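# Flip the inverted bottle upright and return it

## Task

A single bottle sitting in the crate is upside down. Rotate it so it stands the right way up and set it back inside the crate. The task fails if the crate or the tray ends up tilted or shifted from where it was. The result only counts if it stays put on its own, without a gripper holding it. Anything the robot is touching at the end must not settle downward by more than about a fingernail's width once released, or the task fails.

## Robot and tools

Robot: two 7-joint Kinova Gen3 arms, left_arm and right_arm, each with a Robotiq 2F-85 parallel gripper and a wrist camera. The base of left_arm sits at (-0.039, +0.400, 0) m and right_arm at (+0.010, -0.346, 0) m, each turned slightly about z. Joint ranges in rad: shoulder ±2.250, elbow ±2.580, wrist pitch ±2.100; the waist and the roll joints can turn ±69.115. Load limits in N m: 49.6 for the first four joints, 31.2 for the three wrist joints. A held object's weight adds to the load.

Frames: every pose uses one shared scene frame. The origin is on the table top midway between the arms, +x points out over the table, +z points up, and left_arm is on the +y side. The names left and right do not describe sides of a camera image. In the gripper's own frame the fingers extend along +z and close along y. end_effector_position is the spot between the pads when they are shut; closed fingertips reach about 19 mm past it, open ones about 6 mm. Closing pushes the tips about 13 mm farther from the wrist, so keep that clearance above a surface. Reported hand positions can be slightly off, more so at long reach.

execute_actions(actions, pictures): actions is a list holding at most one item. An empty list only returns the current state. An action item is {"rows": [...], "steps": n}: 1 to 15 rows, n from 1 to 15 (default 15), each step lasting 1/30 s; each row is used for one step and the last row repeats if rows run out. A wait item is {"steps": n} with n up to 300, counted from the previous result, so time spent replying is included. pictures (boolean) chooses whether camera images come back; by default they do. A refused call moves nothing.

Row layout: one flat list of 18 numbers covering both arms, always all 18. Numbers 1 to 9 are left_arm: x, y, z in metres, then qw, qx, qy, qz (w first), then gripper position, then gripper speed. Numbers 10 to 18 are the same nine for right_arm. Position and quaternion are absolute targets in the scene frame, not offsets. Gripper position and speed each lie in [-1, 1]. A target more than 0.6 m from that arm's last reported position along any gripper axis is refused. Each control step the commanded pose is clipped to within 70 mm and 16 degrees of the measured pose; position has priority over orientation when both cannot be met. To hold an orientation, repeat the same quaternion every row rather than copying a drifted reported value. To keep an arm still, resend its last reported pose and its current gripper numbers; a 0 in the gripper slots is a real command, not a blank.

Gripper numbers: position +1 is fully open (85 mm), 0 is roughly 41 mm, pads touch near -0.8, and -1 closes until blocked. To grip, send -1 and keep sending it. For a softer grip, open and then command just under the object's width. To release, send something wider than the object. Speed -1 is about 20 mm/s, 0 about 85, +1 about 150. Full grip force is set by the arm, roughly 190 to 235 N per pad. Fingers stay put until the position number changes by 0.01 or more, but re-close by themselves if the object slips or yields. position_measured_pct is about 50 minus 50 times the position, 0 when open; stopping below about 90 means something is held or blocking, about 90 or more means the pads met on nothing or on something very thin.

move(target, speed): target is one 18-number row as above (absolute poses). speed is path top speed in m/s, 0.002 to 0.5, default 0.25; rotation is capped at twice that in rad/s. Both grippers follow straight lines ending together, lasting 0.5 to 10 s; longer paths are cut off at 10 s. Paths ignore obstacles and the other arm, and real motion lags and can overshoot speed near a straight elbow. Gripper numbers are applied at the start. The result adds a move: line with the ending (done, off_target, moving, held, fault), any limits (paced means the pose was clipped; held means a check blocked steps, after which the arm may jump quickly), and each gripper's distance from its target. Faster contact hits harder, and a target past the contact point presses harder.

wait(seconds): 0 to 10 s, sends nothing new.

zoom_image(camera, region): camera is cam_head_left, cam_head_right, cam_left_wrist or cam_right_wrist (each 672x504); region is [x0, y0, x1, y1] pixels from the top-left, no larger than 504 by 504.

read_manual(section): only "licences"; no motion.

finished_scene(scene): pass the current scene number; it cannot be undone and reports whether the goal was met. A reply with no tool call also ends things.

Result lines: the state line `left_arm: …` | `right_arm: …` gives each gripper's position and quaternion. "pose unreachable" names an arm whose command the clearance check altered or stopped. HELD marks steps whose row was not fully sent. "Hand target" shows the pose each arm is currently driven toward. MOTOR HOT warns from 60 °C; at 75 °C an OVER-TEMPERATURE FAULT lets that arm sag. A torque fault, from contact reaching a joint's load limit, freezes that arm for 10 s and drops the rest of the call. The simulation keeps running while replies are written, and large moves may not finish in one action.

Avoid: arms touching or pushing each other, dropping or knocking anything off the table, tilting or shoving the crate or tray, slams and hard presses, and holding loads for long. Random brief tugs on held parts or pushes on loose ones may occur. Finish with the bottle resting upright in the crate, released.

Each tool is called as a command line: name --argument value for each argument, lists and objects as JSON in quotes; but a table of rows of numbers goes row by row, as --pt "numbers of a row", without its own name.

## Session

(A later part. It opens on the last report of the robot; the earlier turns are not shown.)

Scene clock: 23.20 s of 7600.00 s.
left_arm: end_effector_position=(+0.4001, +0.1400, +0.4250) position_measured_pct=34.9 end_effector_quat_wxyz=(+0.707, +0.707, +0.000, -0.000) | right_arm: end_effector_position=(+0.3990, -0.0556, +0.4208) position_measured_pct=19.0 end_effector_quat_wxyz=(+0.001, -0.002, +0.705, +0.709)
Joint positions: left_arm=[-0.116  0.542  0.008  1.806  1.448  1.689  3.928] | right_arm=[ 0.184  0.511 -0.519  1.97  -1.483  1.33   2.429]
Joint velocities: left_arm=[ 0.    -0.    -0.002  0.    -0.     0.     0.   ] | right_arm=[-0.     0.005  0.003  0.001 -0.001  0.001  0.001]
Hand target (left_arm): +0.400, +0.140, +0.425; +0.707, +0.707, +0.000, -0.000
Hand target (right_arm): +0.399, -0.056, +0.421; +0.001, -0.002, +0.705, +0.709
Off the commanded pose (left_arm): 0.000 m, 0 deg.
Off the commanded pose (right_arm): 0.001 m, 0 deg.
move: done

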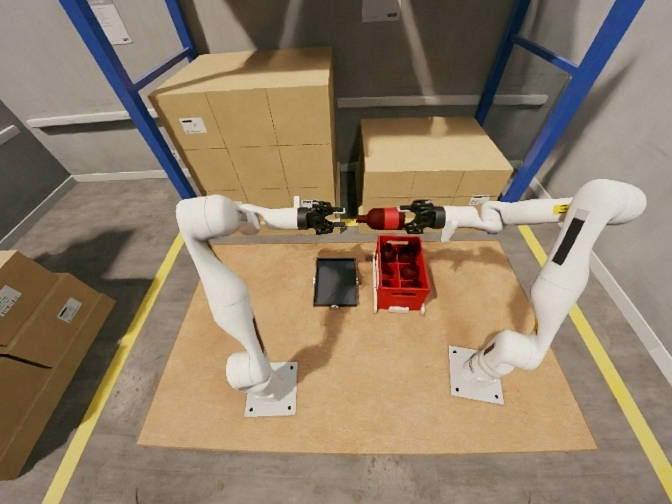

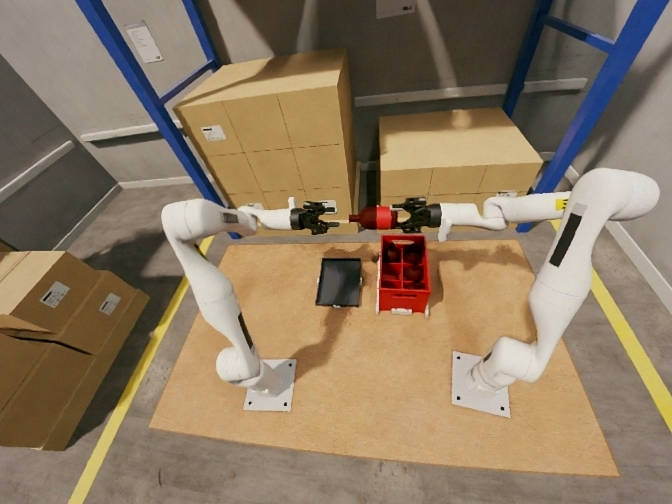

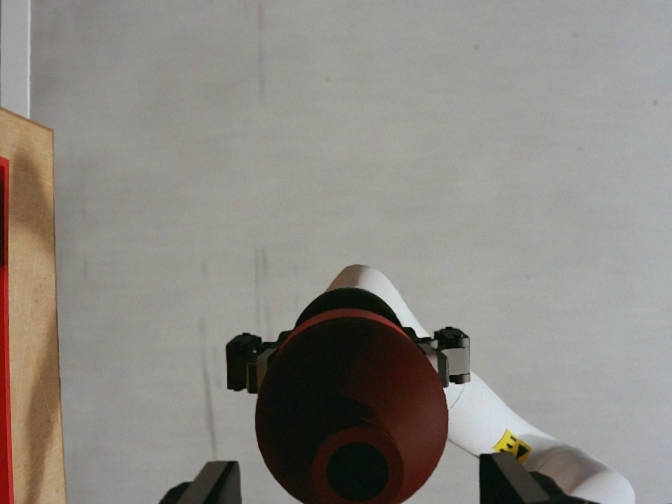

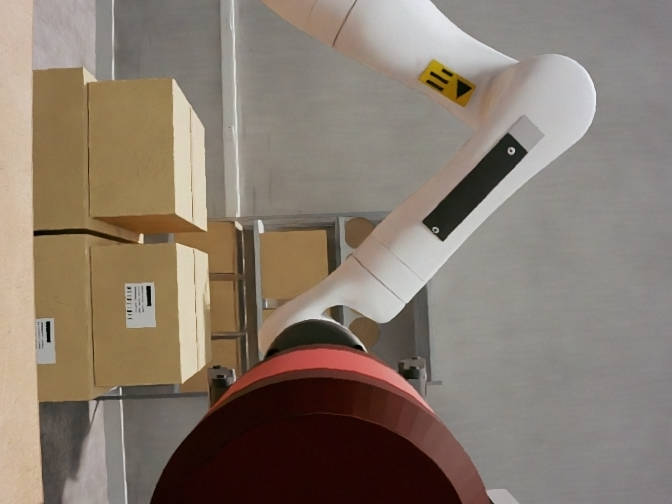

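move --target '[0.397,0.078,0.4235,0.707,0.707,0,0,0.3,0, 0.4,-0.056,0.42,0,0,0.707,0.707,-1,-1]' --speed 0.06

Scene clock: 25.33 s of 7600.00 s.
left_arm: end_effector_position=(+0.3972, +0.0781, +0.4234) position_measured_pct=34.9 end_effector_quat_wxyz=(+0.707, +0.707, +0.000, +0.000) | right_arm: end_effector_position=(+0.4000, -0.0560, +0.4200) position_measured_pct=19.0 end_effector_quat_wxyz=(-0.000, +0.000, +0.707, +0.707)
Joint positions: left_arm=[-0.005  0.535  0.049  1.829  1.537  1.569  3.92 ] | right_arm=[ 0.183  0.51  -0.516  1.966 -1.479  1.327  2.419]
Joint velocities: left_arm=[ 0.002  0.     0.003  0.001 -0.001 -0.001 -0.   ] | right_arm=[ 0.001 -0.002 -0.001  0.    -0.001 -0.    -0.   ]
Hand target (left_arm): +0.397, +0.078, +0.423; +0.707, +0.707, +0.000, -0.000
Hand target (right_arm): +0.400, -0.056, +0.420; -0.000, -0.000, +0.707, +0.707
Off the commanded pose (left_arm): 0.000 m, 0 deg.
Off the commanded pose (right_arm): 0.000 m, 0 deg.
move: done

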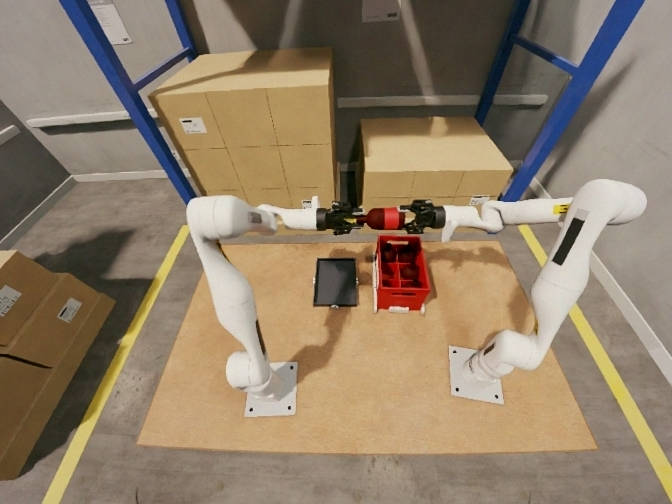

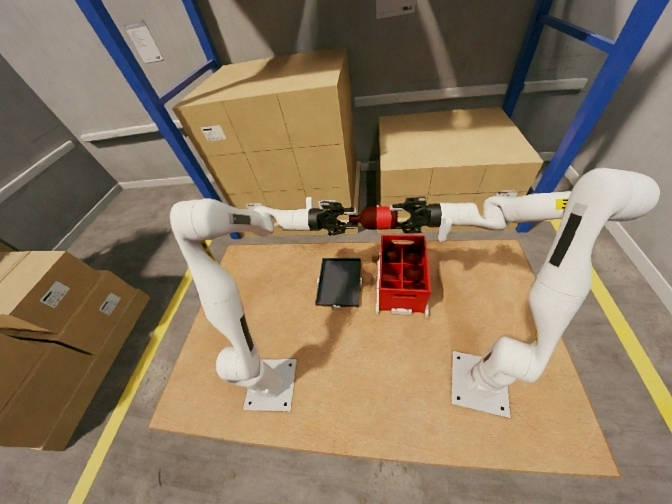

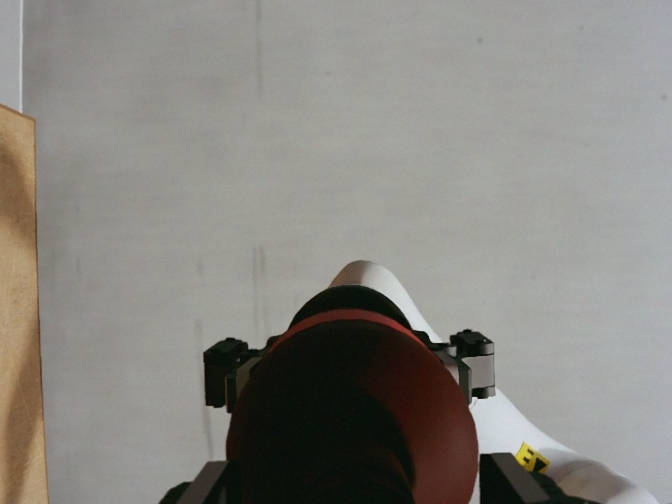

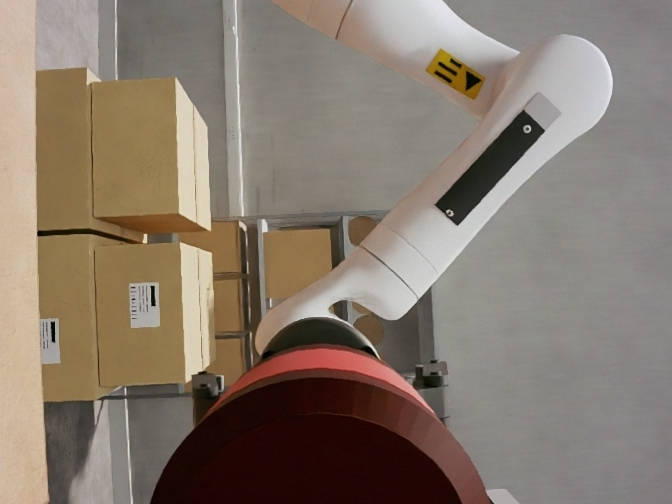

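move --target '[0.397,0.078,0.422,0.707,0.707,0,0,-1,-0.7, 0.4,-0.056,0.42,0,0,0.707,0.707,-1,-1]' --speed 0.02

Scene clock: 27.00 s of 7600.00 s.
left_arm: end_effector_position=(+0.3972, +0.0783, +0.4217) position_measured_pct=68.3 end_effector_quat_wxyz=(+0.707, +0.708, +0.000, +0.000) | right_arm: end_effector_position=(+0.4002, -0.0563, +0.4194) position_measured_pct=19.0 end_effector_quat_wxyz=(+0.000, +0.000, +0.708, +0.706)
Joint positions: left_arm=[-0.006  0.537  0.049  1.831  1.536  1.568  3.916] | right_arm=[ 0.184  0.51  -0.516  1.966 -1.477  1.326  2.419]
Joint velocities: left_arm=[-0.001 -0.     0.001 -0.001 -0.    -0.002 -0.001] | right_arm=[ 0.001  0.002 -0.004 -0.     0.001 -0.002 -0.   ]
Hand target (left_arm): +0.397, +0.078, +0.422; +0.707, +0.707, +0.000, +0.000
Hand target (right_arm): +0.400, -0.056, +0.420; +0.000, -0.000, +0.707, +0.707
Off the commanded pose (left_arm): 0.000 m, 0 deg.
Off the commanded pose (right_arm): 0.001 m, 0 deg.
move: done

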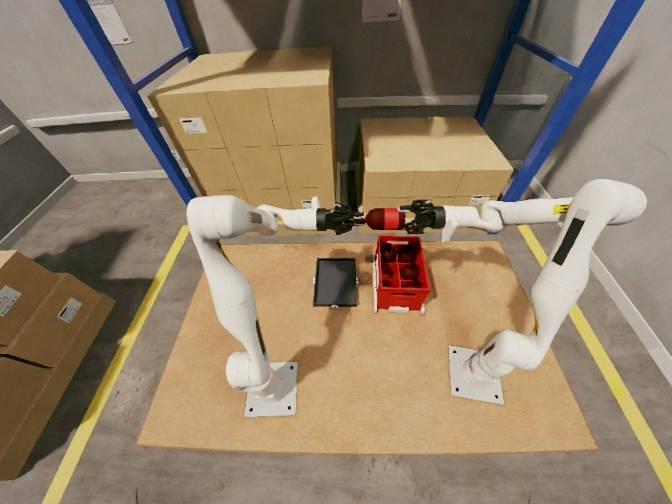

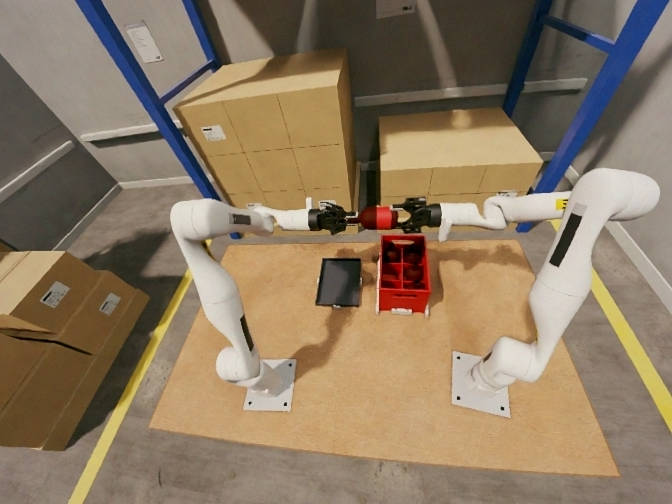

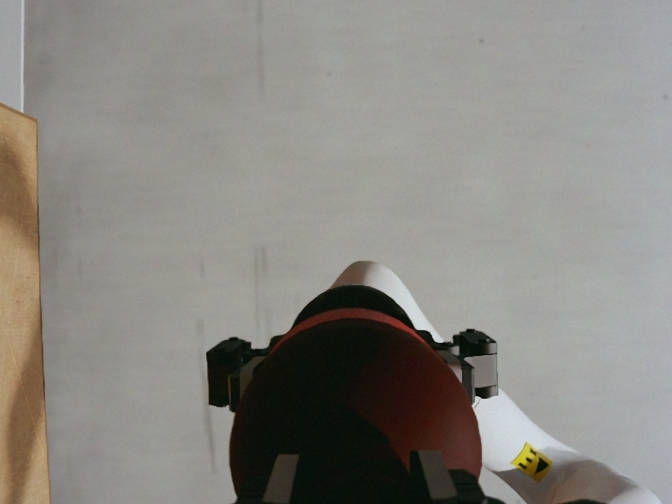

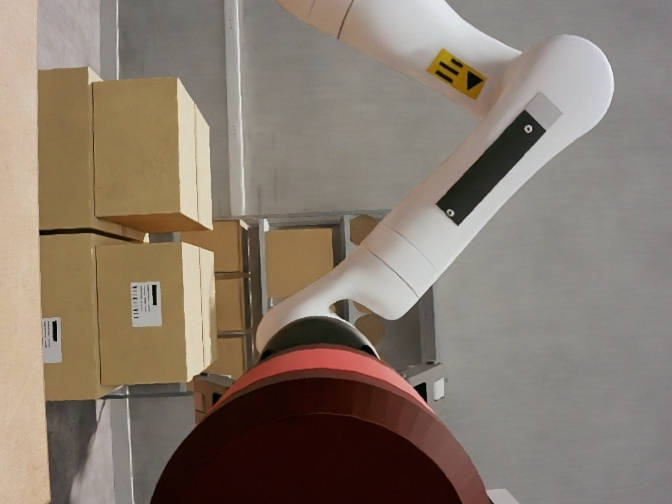

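move --target '[0.397,0.078,0.422,0.707,0.707,0,0,-1,-0.7, 0.4,-0.056,0.42,0,0,0.707,0.707,1,-0.3]'

move --target '[0.397,0.078,0.422,0.707,0.707,0,0,-1,-0.7, 0.4,-0.15,0.42,0,0,0.707,0.707,1,-0.3]' --speed 0.15

move --target '[0.324,-0.057,0.335,0,1,0,0,-1,-0.7, 0.4,-0.25,0.42,0,0,0.707,0.707,1,-0.3]'

Scene clock: 29.03 s of 7600.00 s.
left_arm: end_effector_position=(+0.3970, +0.0780, +0.4220) position_measured_pct=68.3 end_effector_quat_wxyz=(+0.707, +0.707, +0.000, -0.000) | right_arm: end_effector_position=(+0.4000, -0.0560, +0.4200) position_measured_pct=0.0 end_effector_quat_wxyz=(+0.000, -0.000, +0.707, +0.707)
Joint positions: left_arm=[-0.006  0.538  0.051  1.831  1.537  1.568  3.916] | right_arm=[ 0.184  0.51  -0.517  1.966 -1.478  1.327  2.419]
Joint velocities: left_arm=[-0.    -0.    -0.001 -0.     0.     0.    -0.   ] | right_arm=[-0.    -0.002 -0.001  0.     0.001  0.001  0.   ]
Hand target (left_arm): +0.397, +0.078, +0.422; +0.707, +0.707, +0.000, -0.000
Hand target (right_arm): +0.400, -0.056, +0.420; +0.000, +0.000, +0.707, +0.707
Off the commanded pose (left_arm): 0.000 m, 0 deg.
Off the commanded pose (right_arm): 0.000 m, 0 deg.
move: done

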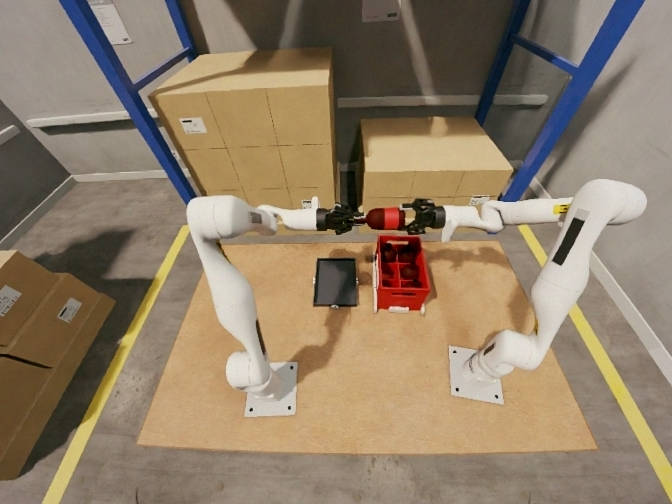

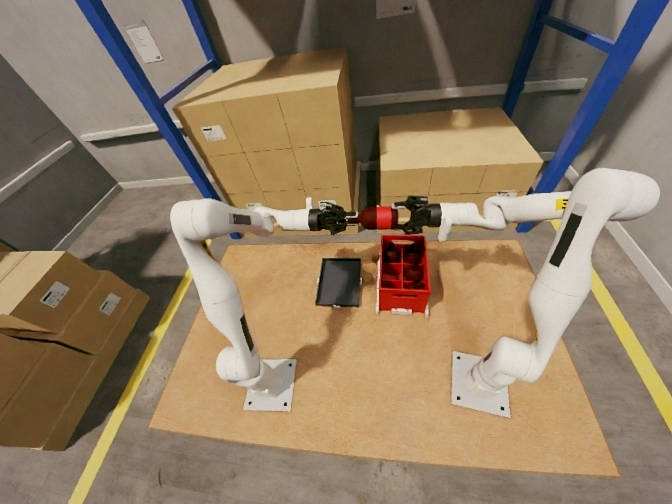

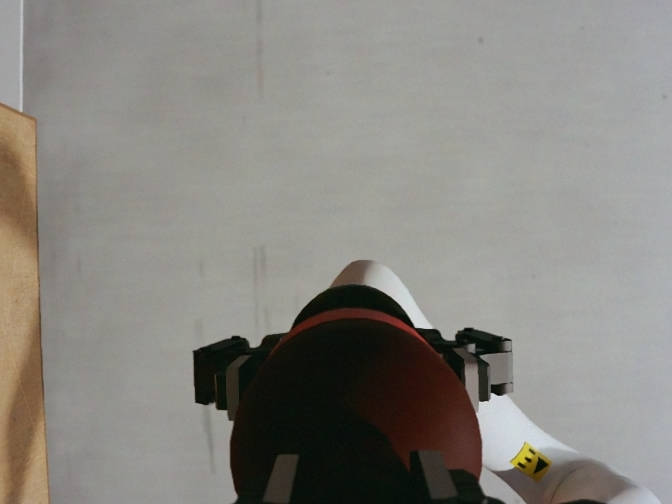

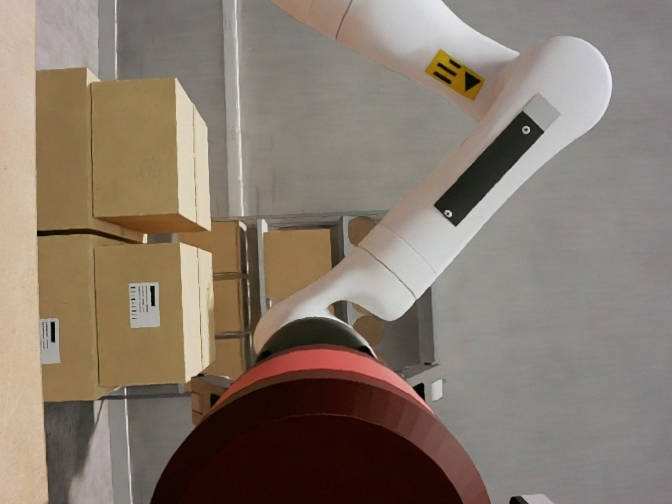

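Scene clock: 30.00 s of 7600.00 s.
left_arm: end_effector_position=(+0.3970, +0.0780, +0.4220) position_measured_pct=68.3 end_effector_quat_wxyz=(+0.707, +0.707, +0.000, +0.000) | right_arm: end_effector_position=(+0.3995, -0.1499, +0.4199) position_measured_pct=0.0 end_effector_quat_wxyz=(-0.000, -0.000, +0.707, +0.707)
Joint positions: left_arm=[-0.006  0.538  0.051  1.831  1.537  1.568  3.916] | right_arm=[ 0.359  0.524 -0.442  1.917 -1.31   1.52   2.375]
Joint velocities: left_arm=[-0.    -0.001 -0.001 -0.    -0.     0.    -0.   ] | right_arm=[ 0.004 -0.     0.002 -0.    -0.001  0.003  0.001]
Hand target (left_arm): +0.397, +0.078, +0.422; +0.707, +0.707, -0.000, +0.000
Hand target (right_arm): +0.400, -0.150, +0.420; -0.000, +0.000, +0.707, +0.707
Off the commanded pose (left_arm): 0.000 m, 0 deg.
Off the commanded pose (right_arm): 0.001 m, 0 deg.
move: done

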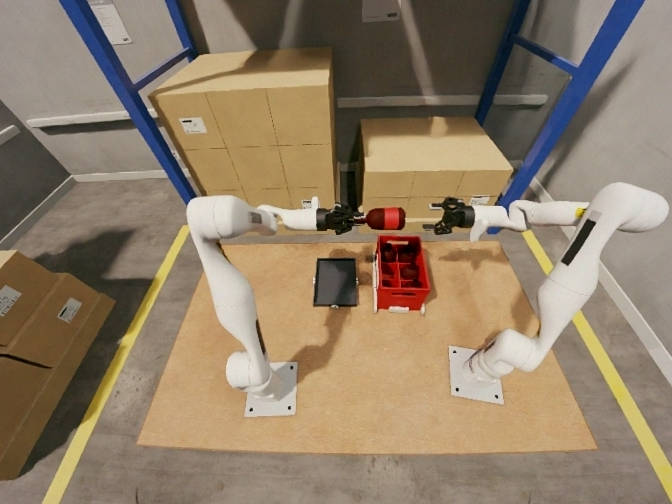

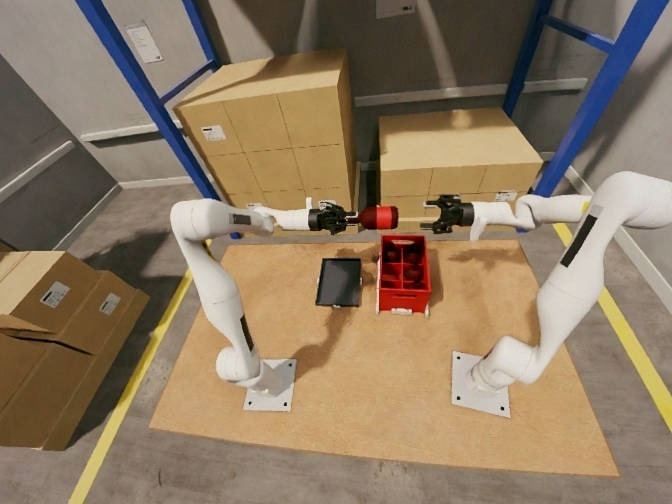

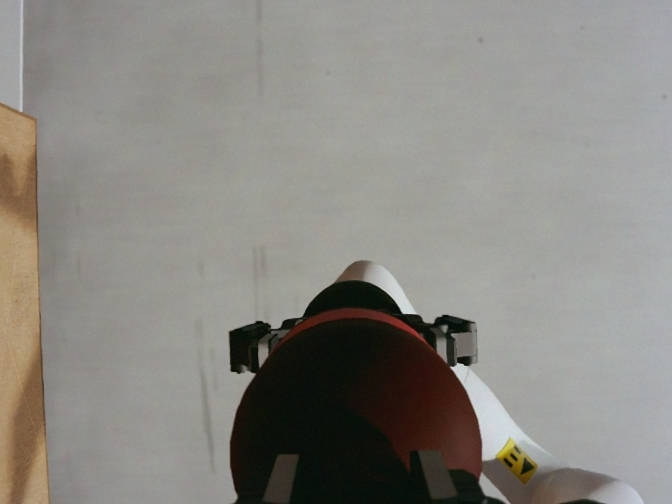

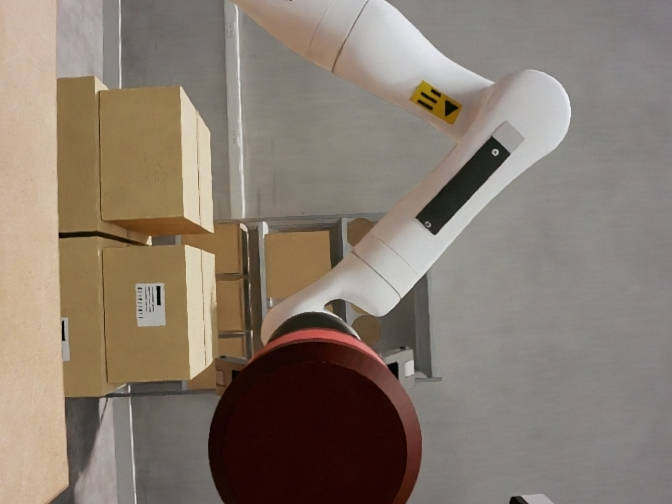

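Scene clock: 33.57 s of 7600.00 s.
left_arm: end_effector_position=(+0.3226, -0.0576, +0.3357) position_measured_pct=68.3 end_effector_quat_wxyz=(+0.001, +1.000, -0.002, +0.000) | right_arm: end_effector_position=(+0.3995, -0.2501, +0.4198) position_measured_pct=0.0 end_effector_quat_wxyz=(-0.000, +0.000, +0.707, +0.707)
Joint positions: left_arm=[ 0.973  0.702 -0.148  0.739  0.097  1.704  5.522] | right_arm=[ 0.517  0.581 -0.369  1.788 -1.16   1.717  2.329]
Joint velocities: left_arm=[ 0.004  0.015  0.003 -0.008 -0.002  0.002 -0.   ] | right_arm=[-0.    -0.001  0.001 -0.    -0.     0.     0.   ]
Hand target (left_arm): +0.323, -0.058, +0.335; -0.000, +1.000, -0.002, -0.000
Hand target (right_arm): +0.400, -0.250, +0.420; -0.000, +0.000, +0.707, +0.707
Off the commanded pose (left_arm): 0.002 m, 0 deg.
Off the commanded pose (right_arm): 0.000 m, 0 deg.
move: done

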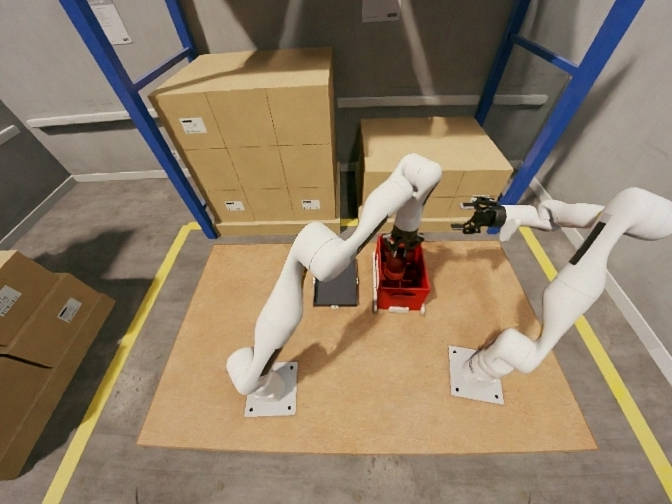

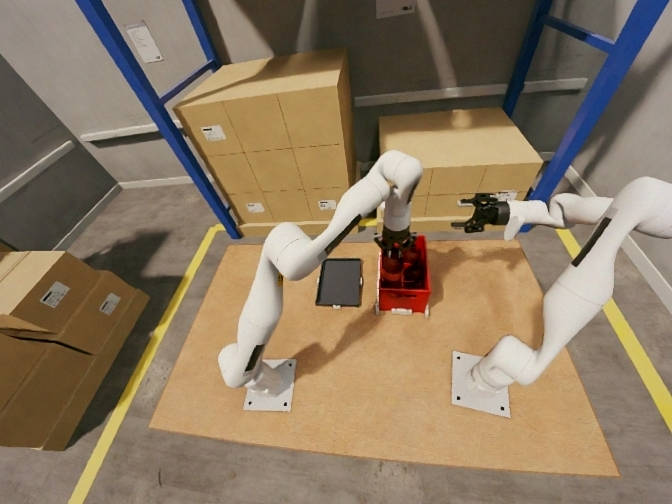

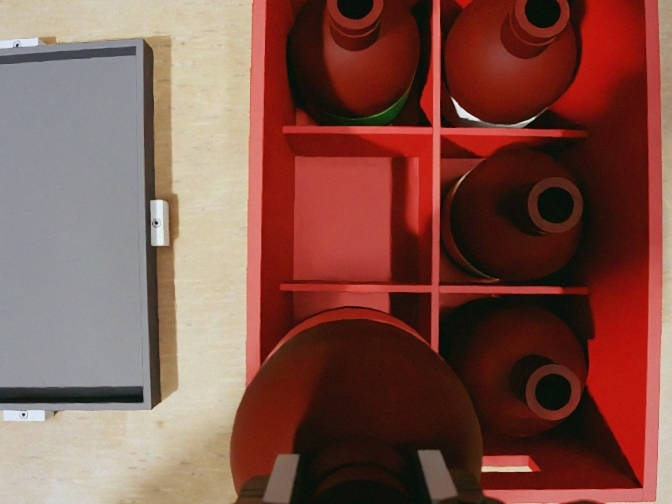

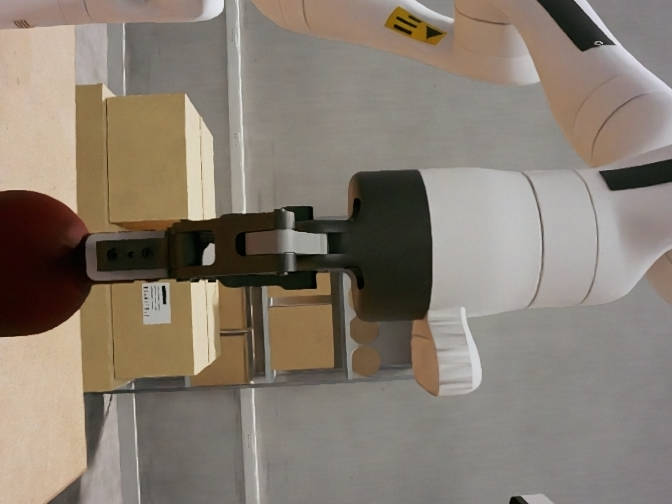

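move --target '[0.321,-0.057,0.272,0,1,0,0,-1,-0.7, 0.4,-0.25,0.42,0,0,0.707,0.707,1,-0.3]' --speed 0.05

Scene clock: 35.73 s of 7600.00 s.
left_arm: end_effector_position=(+0.3211, -0.0569, +0.2719) position_measured_pct=68.3 end_effector_quat_wxyz=(-0.000, +1.000, +0.000, -0.000) | right_arm: end_effector_position=(+0.4000, -0.2500, +0.4200) position_measured_pct=0.0 end_effector_quat_wxyz=(+0.000, +0.000, +0.707, +0.707)
Joint positions: left_arm=[ 0.99   0.695 -0.156  0.957  0.1    1.496  5.515] | right_arm=[ 0.516  0.581 -0.369  1.787 -1.161  1.717  2.328]
Joint velocities: left_arm=[ 0.    -0.002  0.002  0.     0.     0.    -0.   ] | right_arm=[-0.    -0.001  0.    -0.    -0.    -0.    -0.   ]
Hand target (left_arm): +0.321, -0.057, +0.272; +0.000, +1.000, +0.000, +0.000
Hand target (right_arm): +0.400, -0.250, +0.420; +0.000, -0.000, +0.707, +0.707
Off the commanded pose (left_arm): 0.000 m, 0 deg.
Off the commanded pose (right_arm): 0.000 m, 0 deg.
move: done

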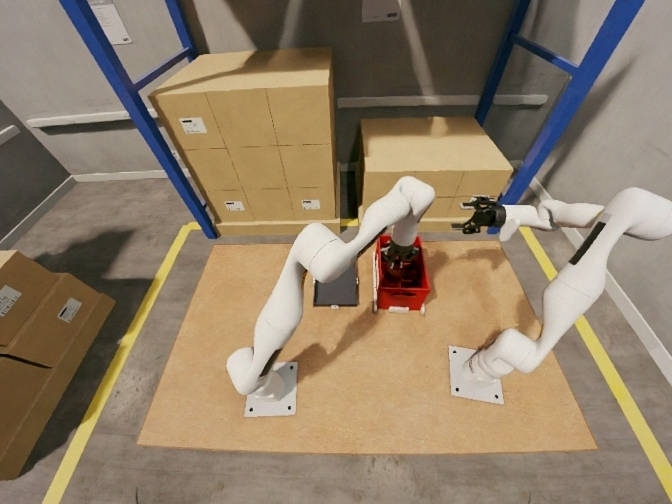

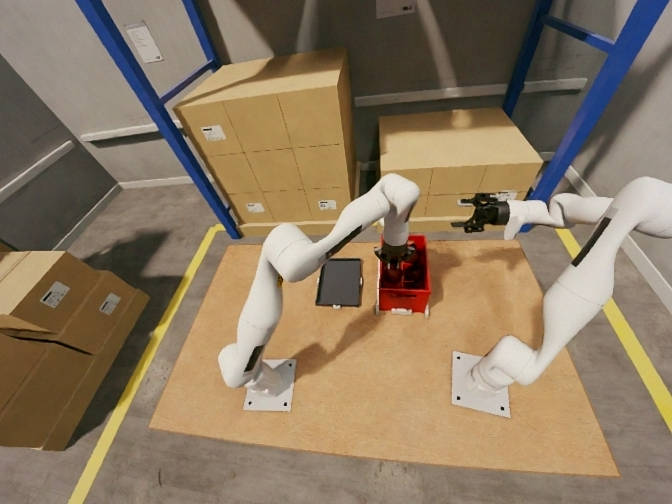

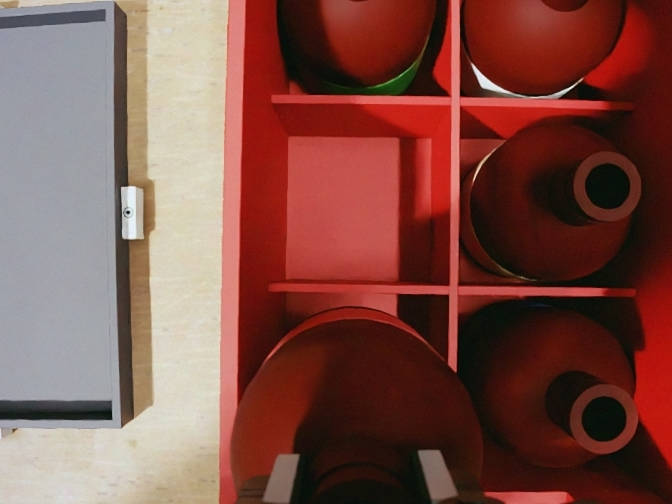

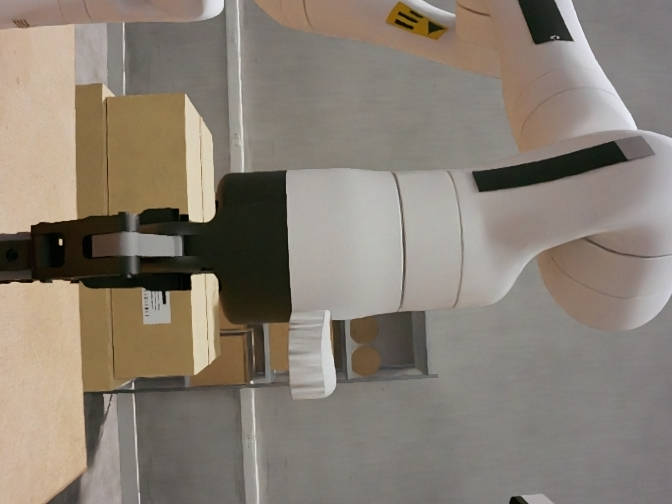

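move --target '[0.321,-0.058,0.167,0,1,0,0,-1,-0.7, 0.4,-0.25,0.42,0,0,0.707,0.707,1,-0.3]' --speed 0.05

move --target '[0.321,-0.058,0.154,0,1,0,0,-1,-0.7, 0.4,-0.25,0.42,0,0,0.707,0.707,1,-0.3]' --speed 0.01

Scene clock: 39.00 s of 7600.00 s.
left_arm: end_effector_position=(+0.3211, -0.0578, +0.1670) position_measured_pct=68.3 end_effector_quat_wxyz=(-0.000, +1.000, +0.000, +0.000) | right_arm: end_effector_position=(+0.4000, -0.2500, +0.4200) position_measured_pct=0.0 end_effector_quat_wxyz=(+0.000, +0.000, +0.707, +0.707)
Joint positions: left_arm=[ 1.     0.76  -0.156  1.176  0.114  1.213  5.499] | right_arm=[ 0.516  0.581 -0.369  1.787 -1.161  1.717  2.328]
Joint velocities: left_arm=[ 0.    -0.001  0.003  0.001  0.     0.     0.001] | right_arm=[ 0.001 -0.001 -0.     0.    -0.     0.     0.   ]
Hand target (left_arm): +0.321, -0.058, +0.167; -0.000, +1.000, +0.000, +0.000
Hand target (right_arm): +0.400, -0.250, +0.420; +0.000, -0.000, +0.707, +0.707
Off the commanded pose (left_arm): 0.000 m, 0 deg.
Off the commanded pose (right_arm): 0.000 m, 0 deg.
move: done

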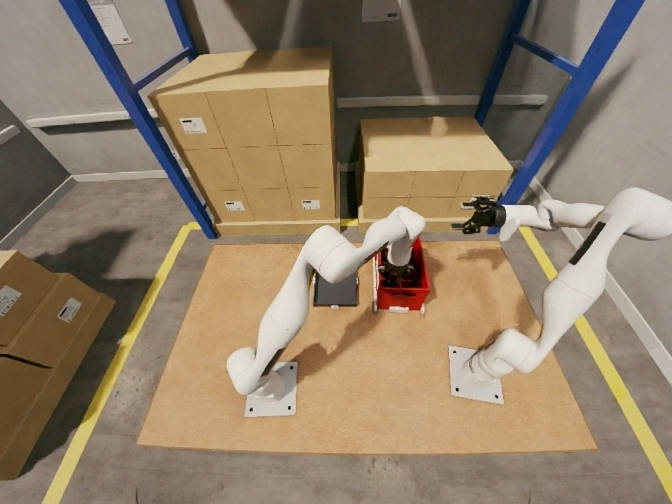

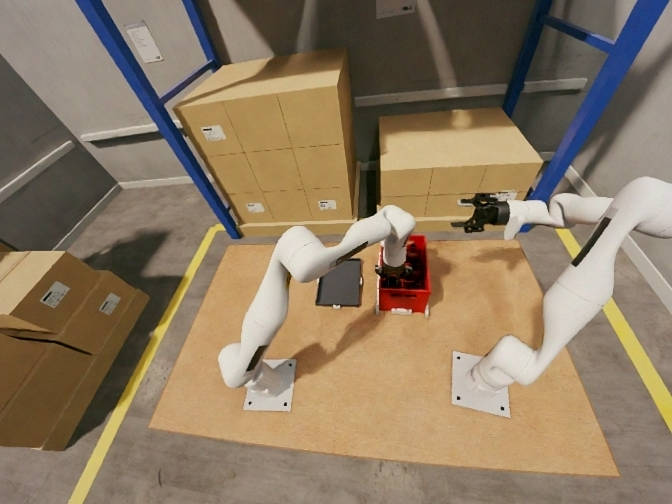

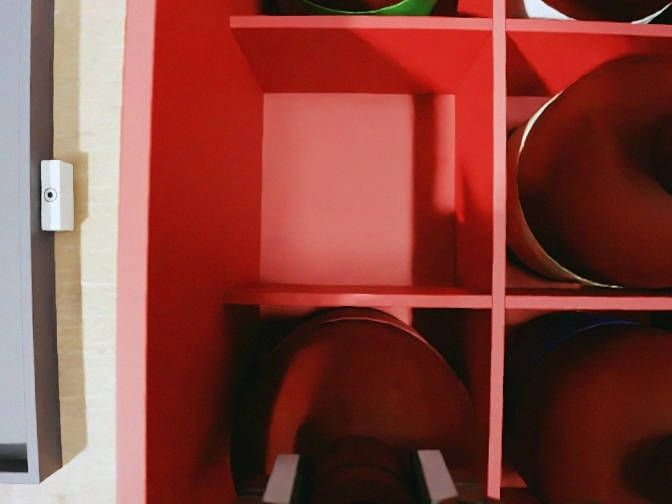

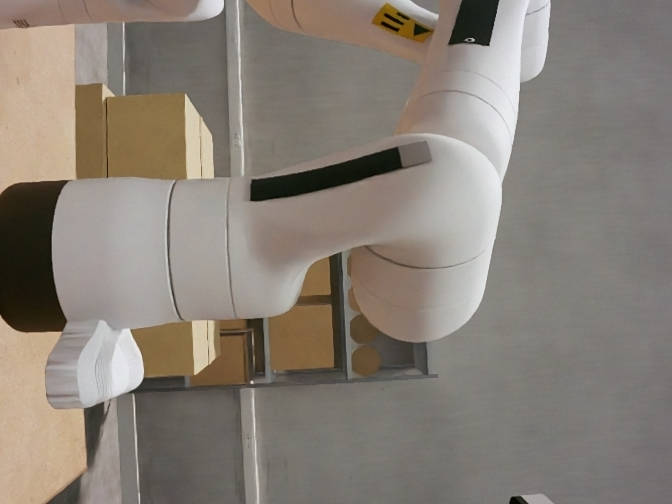

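Scene clock: 40.53 s of 7600.00 s.
left_arm: end_effector_position=(+0.3210, -0.0580, +0.1540) position_measured_pct=68.3 end_effector_quat_wxyz=(-0.000, +1.000, +0.000, +0.000) | right_arm: end_effector_position=(+0.4000, -0.2500, +0.4200) position_measured_pct=0.0 end_effector_quat_wxyz=(+0.000, +0.000, +0.707, +0.707)
Joint positions: left_arm=[ 1.     0.773 -0.155  1.196  0.117  1.181  5.496] | right_arm=[ 0.516  0.581 -0.369  1.787 -1.161  1.717  2.328]
Joint velocities: left_arm=[-0.     0.    -0.     0.001  0.     0.    -0.001] | right_arm=[ 0.001 -0.     0.    -0.001 -0.     0.    -0.   ]
Hand target (left_arm): +0.321, -0.058, +0.154; -0.000, +1.000, +0.000, +0.000
Hand target (right_arm): +0.400, -0.250, +0.420; +0.000, -0.000, +0.707, +0.707
Off the commanded pose (left_arm): 0.000 m, 0 deg.
Off the commanded pose (right_arm): 0.000 m, 0 deg.
move: done

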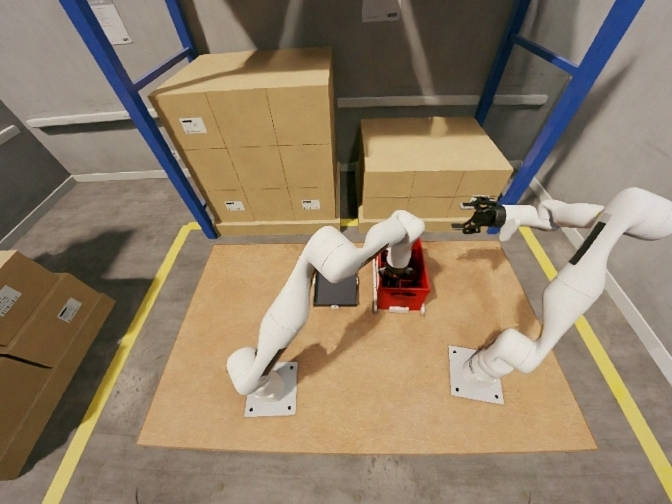

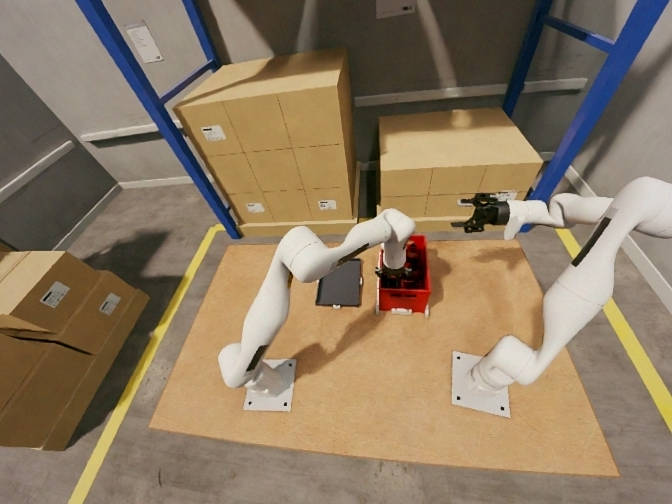

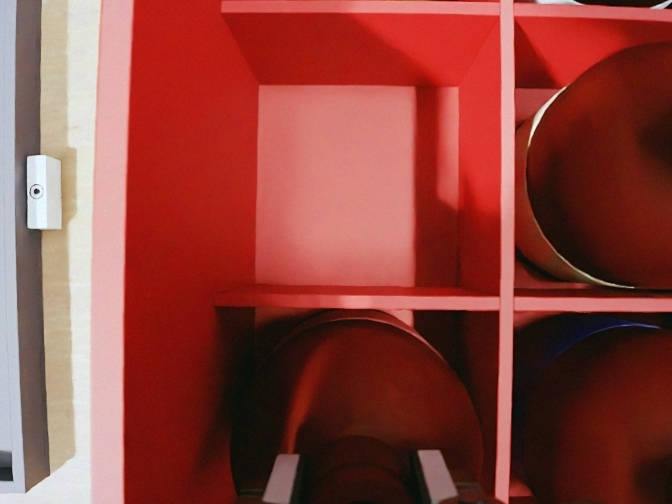

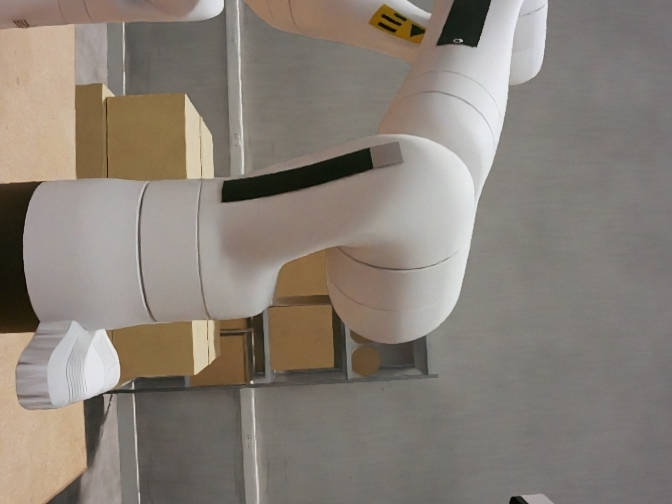

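move --target '[0.321,-0.058,0.150,0,1,0,0,-1,-0.7, 0.4,-0.25,0.42,0,0,0.707,0.707,1,-0.3]' --speed 0.008

Scene clock: 44.60 s of 7600.00 s.
left_arm: end_effector_position=(+0.3217, -0.0584, +0.1534) position_measured_pct=68.3 end_effector_quat_wxyz=(+0.002, +1.000, +0.000, +0.002) | right_arm: end_effector_position=(+0.4000, -0.2500, +0.4200) position_measured_pct=0.0 end_effector_quat_wxyz=(+0.000, +0.000, +0.707, +0.707)
Joint positions: left_arm=[ 1.     0.772 -0.156  1.2    0.118  1.173  5.496] | right_arm=[ 0.516  0.581 -0.369  1.787 -1.161  1.717  2.328]
Joint velocities: left_arm=[-0.    -0.001  0.001  0.     0.    -0.    -0.   ] | right_arm=[ 0. -0. -0.  0. -0. -0.  0.]
Hand target (left_arm): +0.321, -0.058, +0.150; -0.000, +1.000, +0.000, +0.000
Hand target (right_arm): +0.400, -0.250, +0.420; +0.000, -0.000, +0.707, +0.707
Off the commanded pose (left_arm): 0.004 m, 0 deg.
Off the commanded pose (right_arm): 0.000 m, 0 deg.
After step 90, 0.33 s passed at rest.
move: off_target (left_arm)

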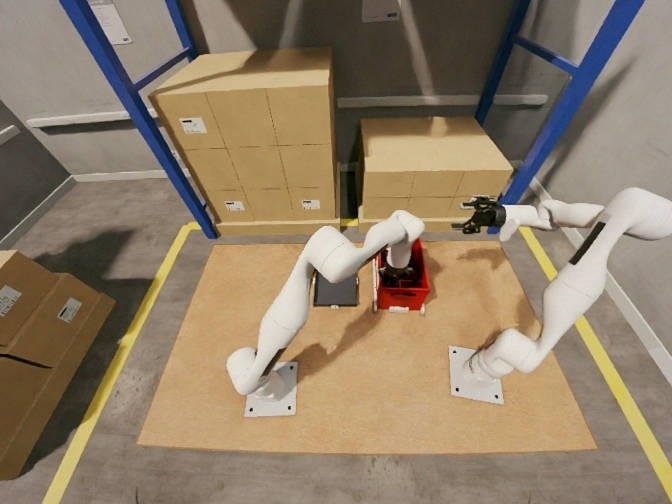

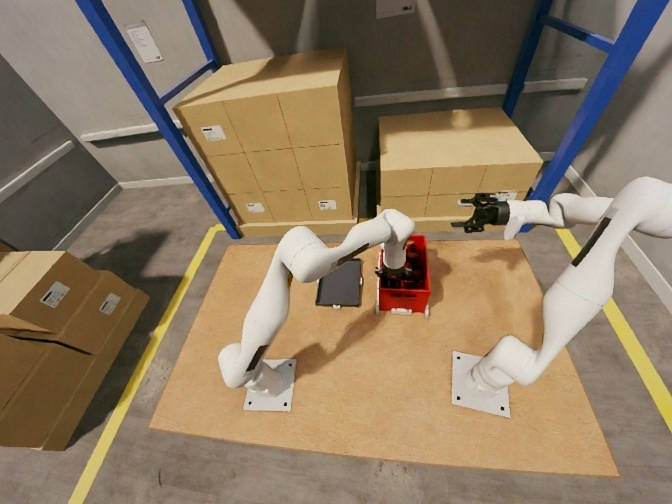

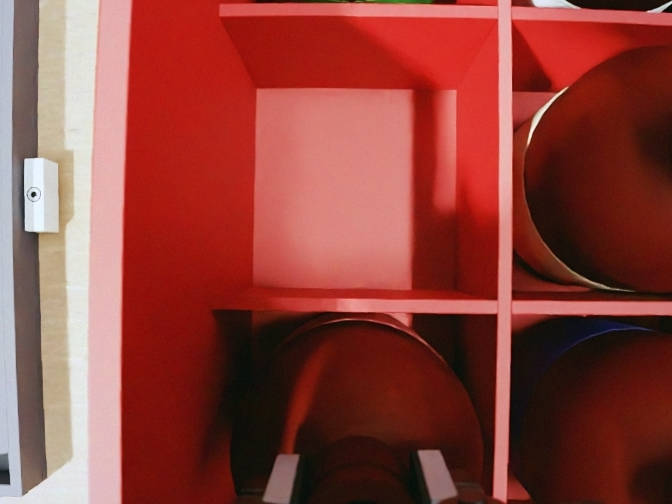

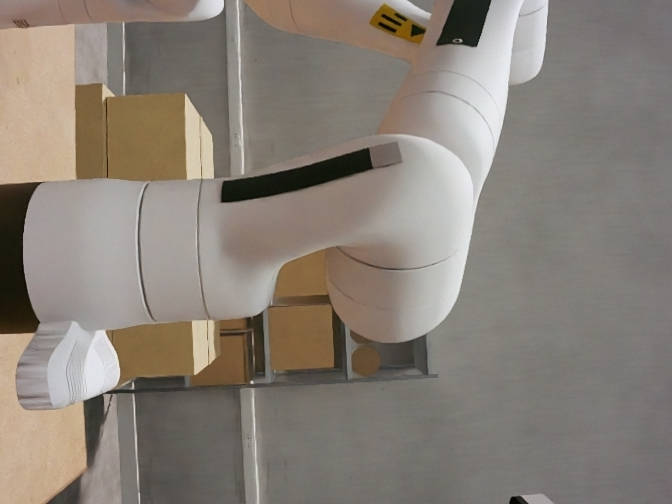

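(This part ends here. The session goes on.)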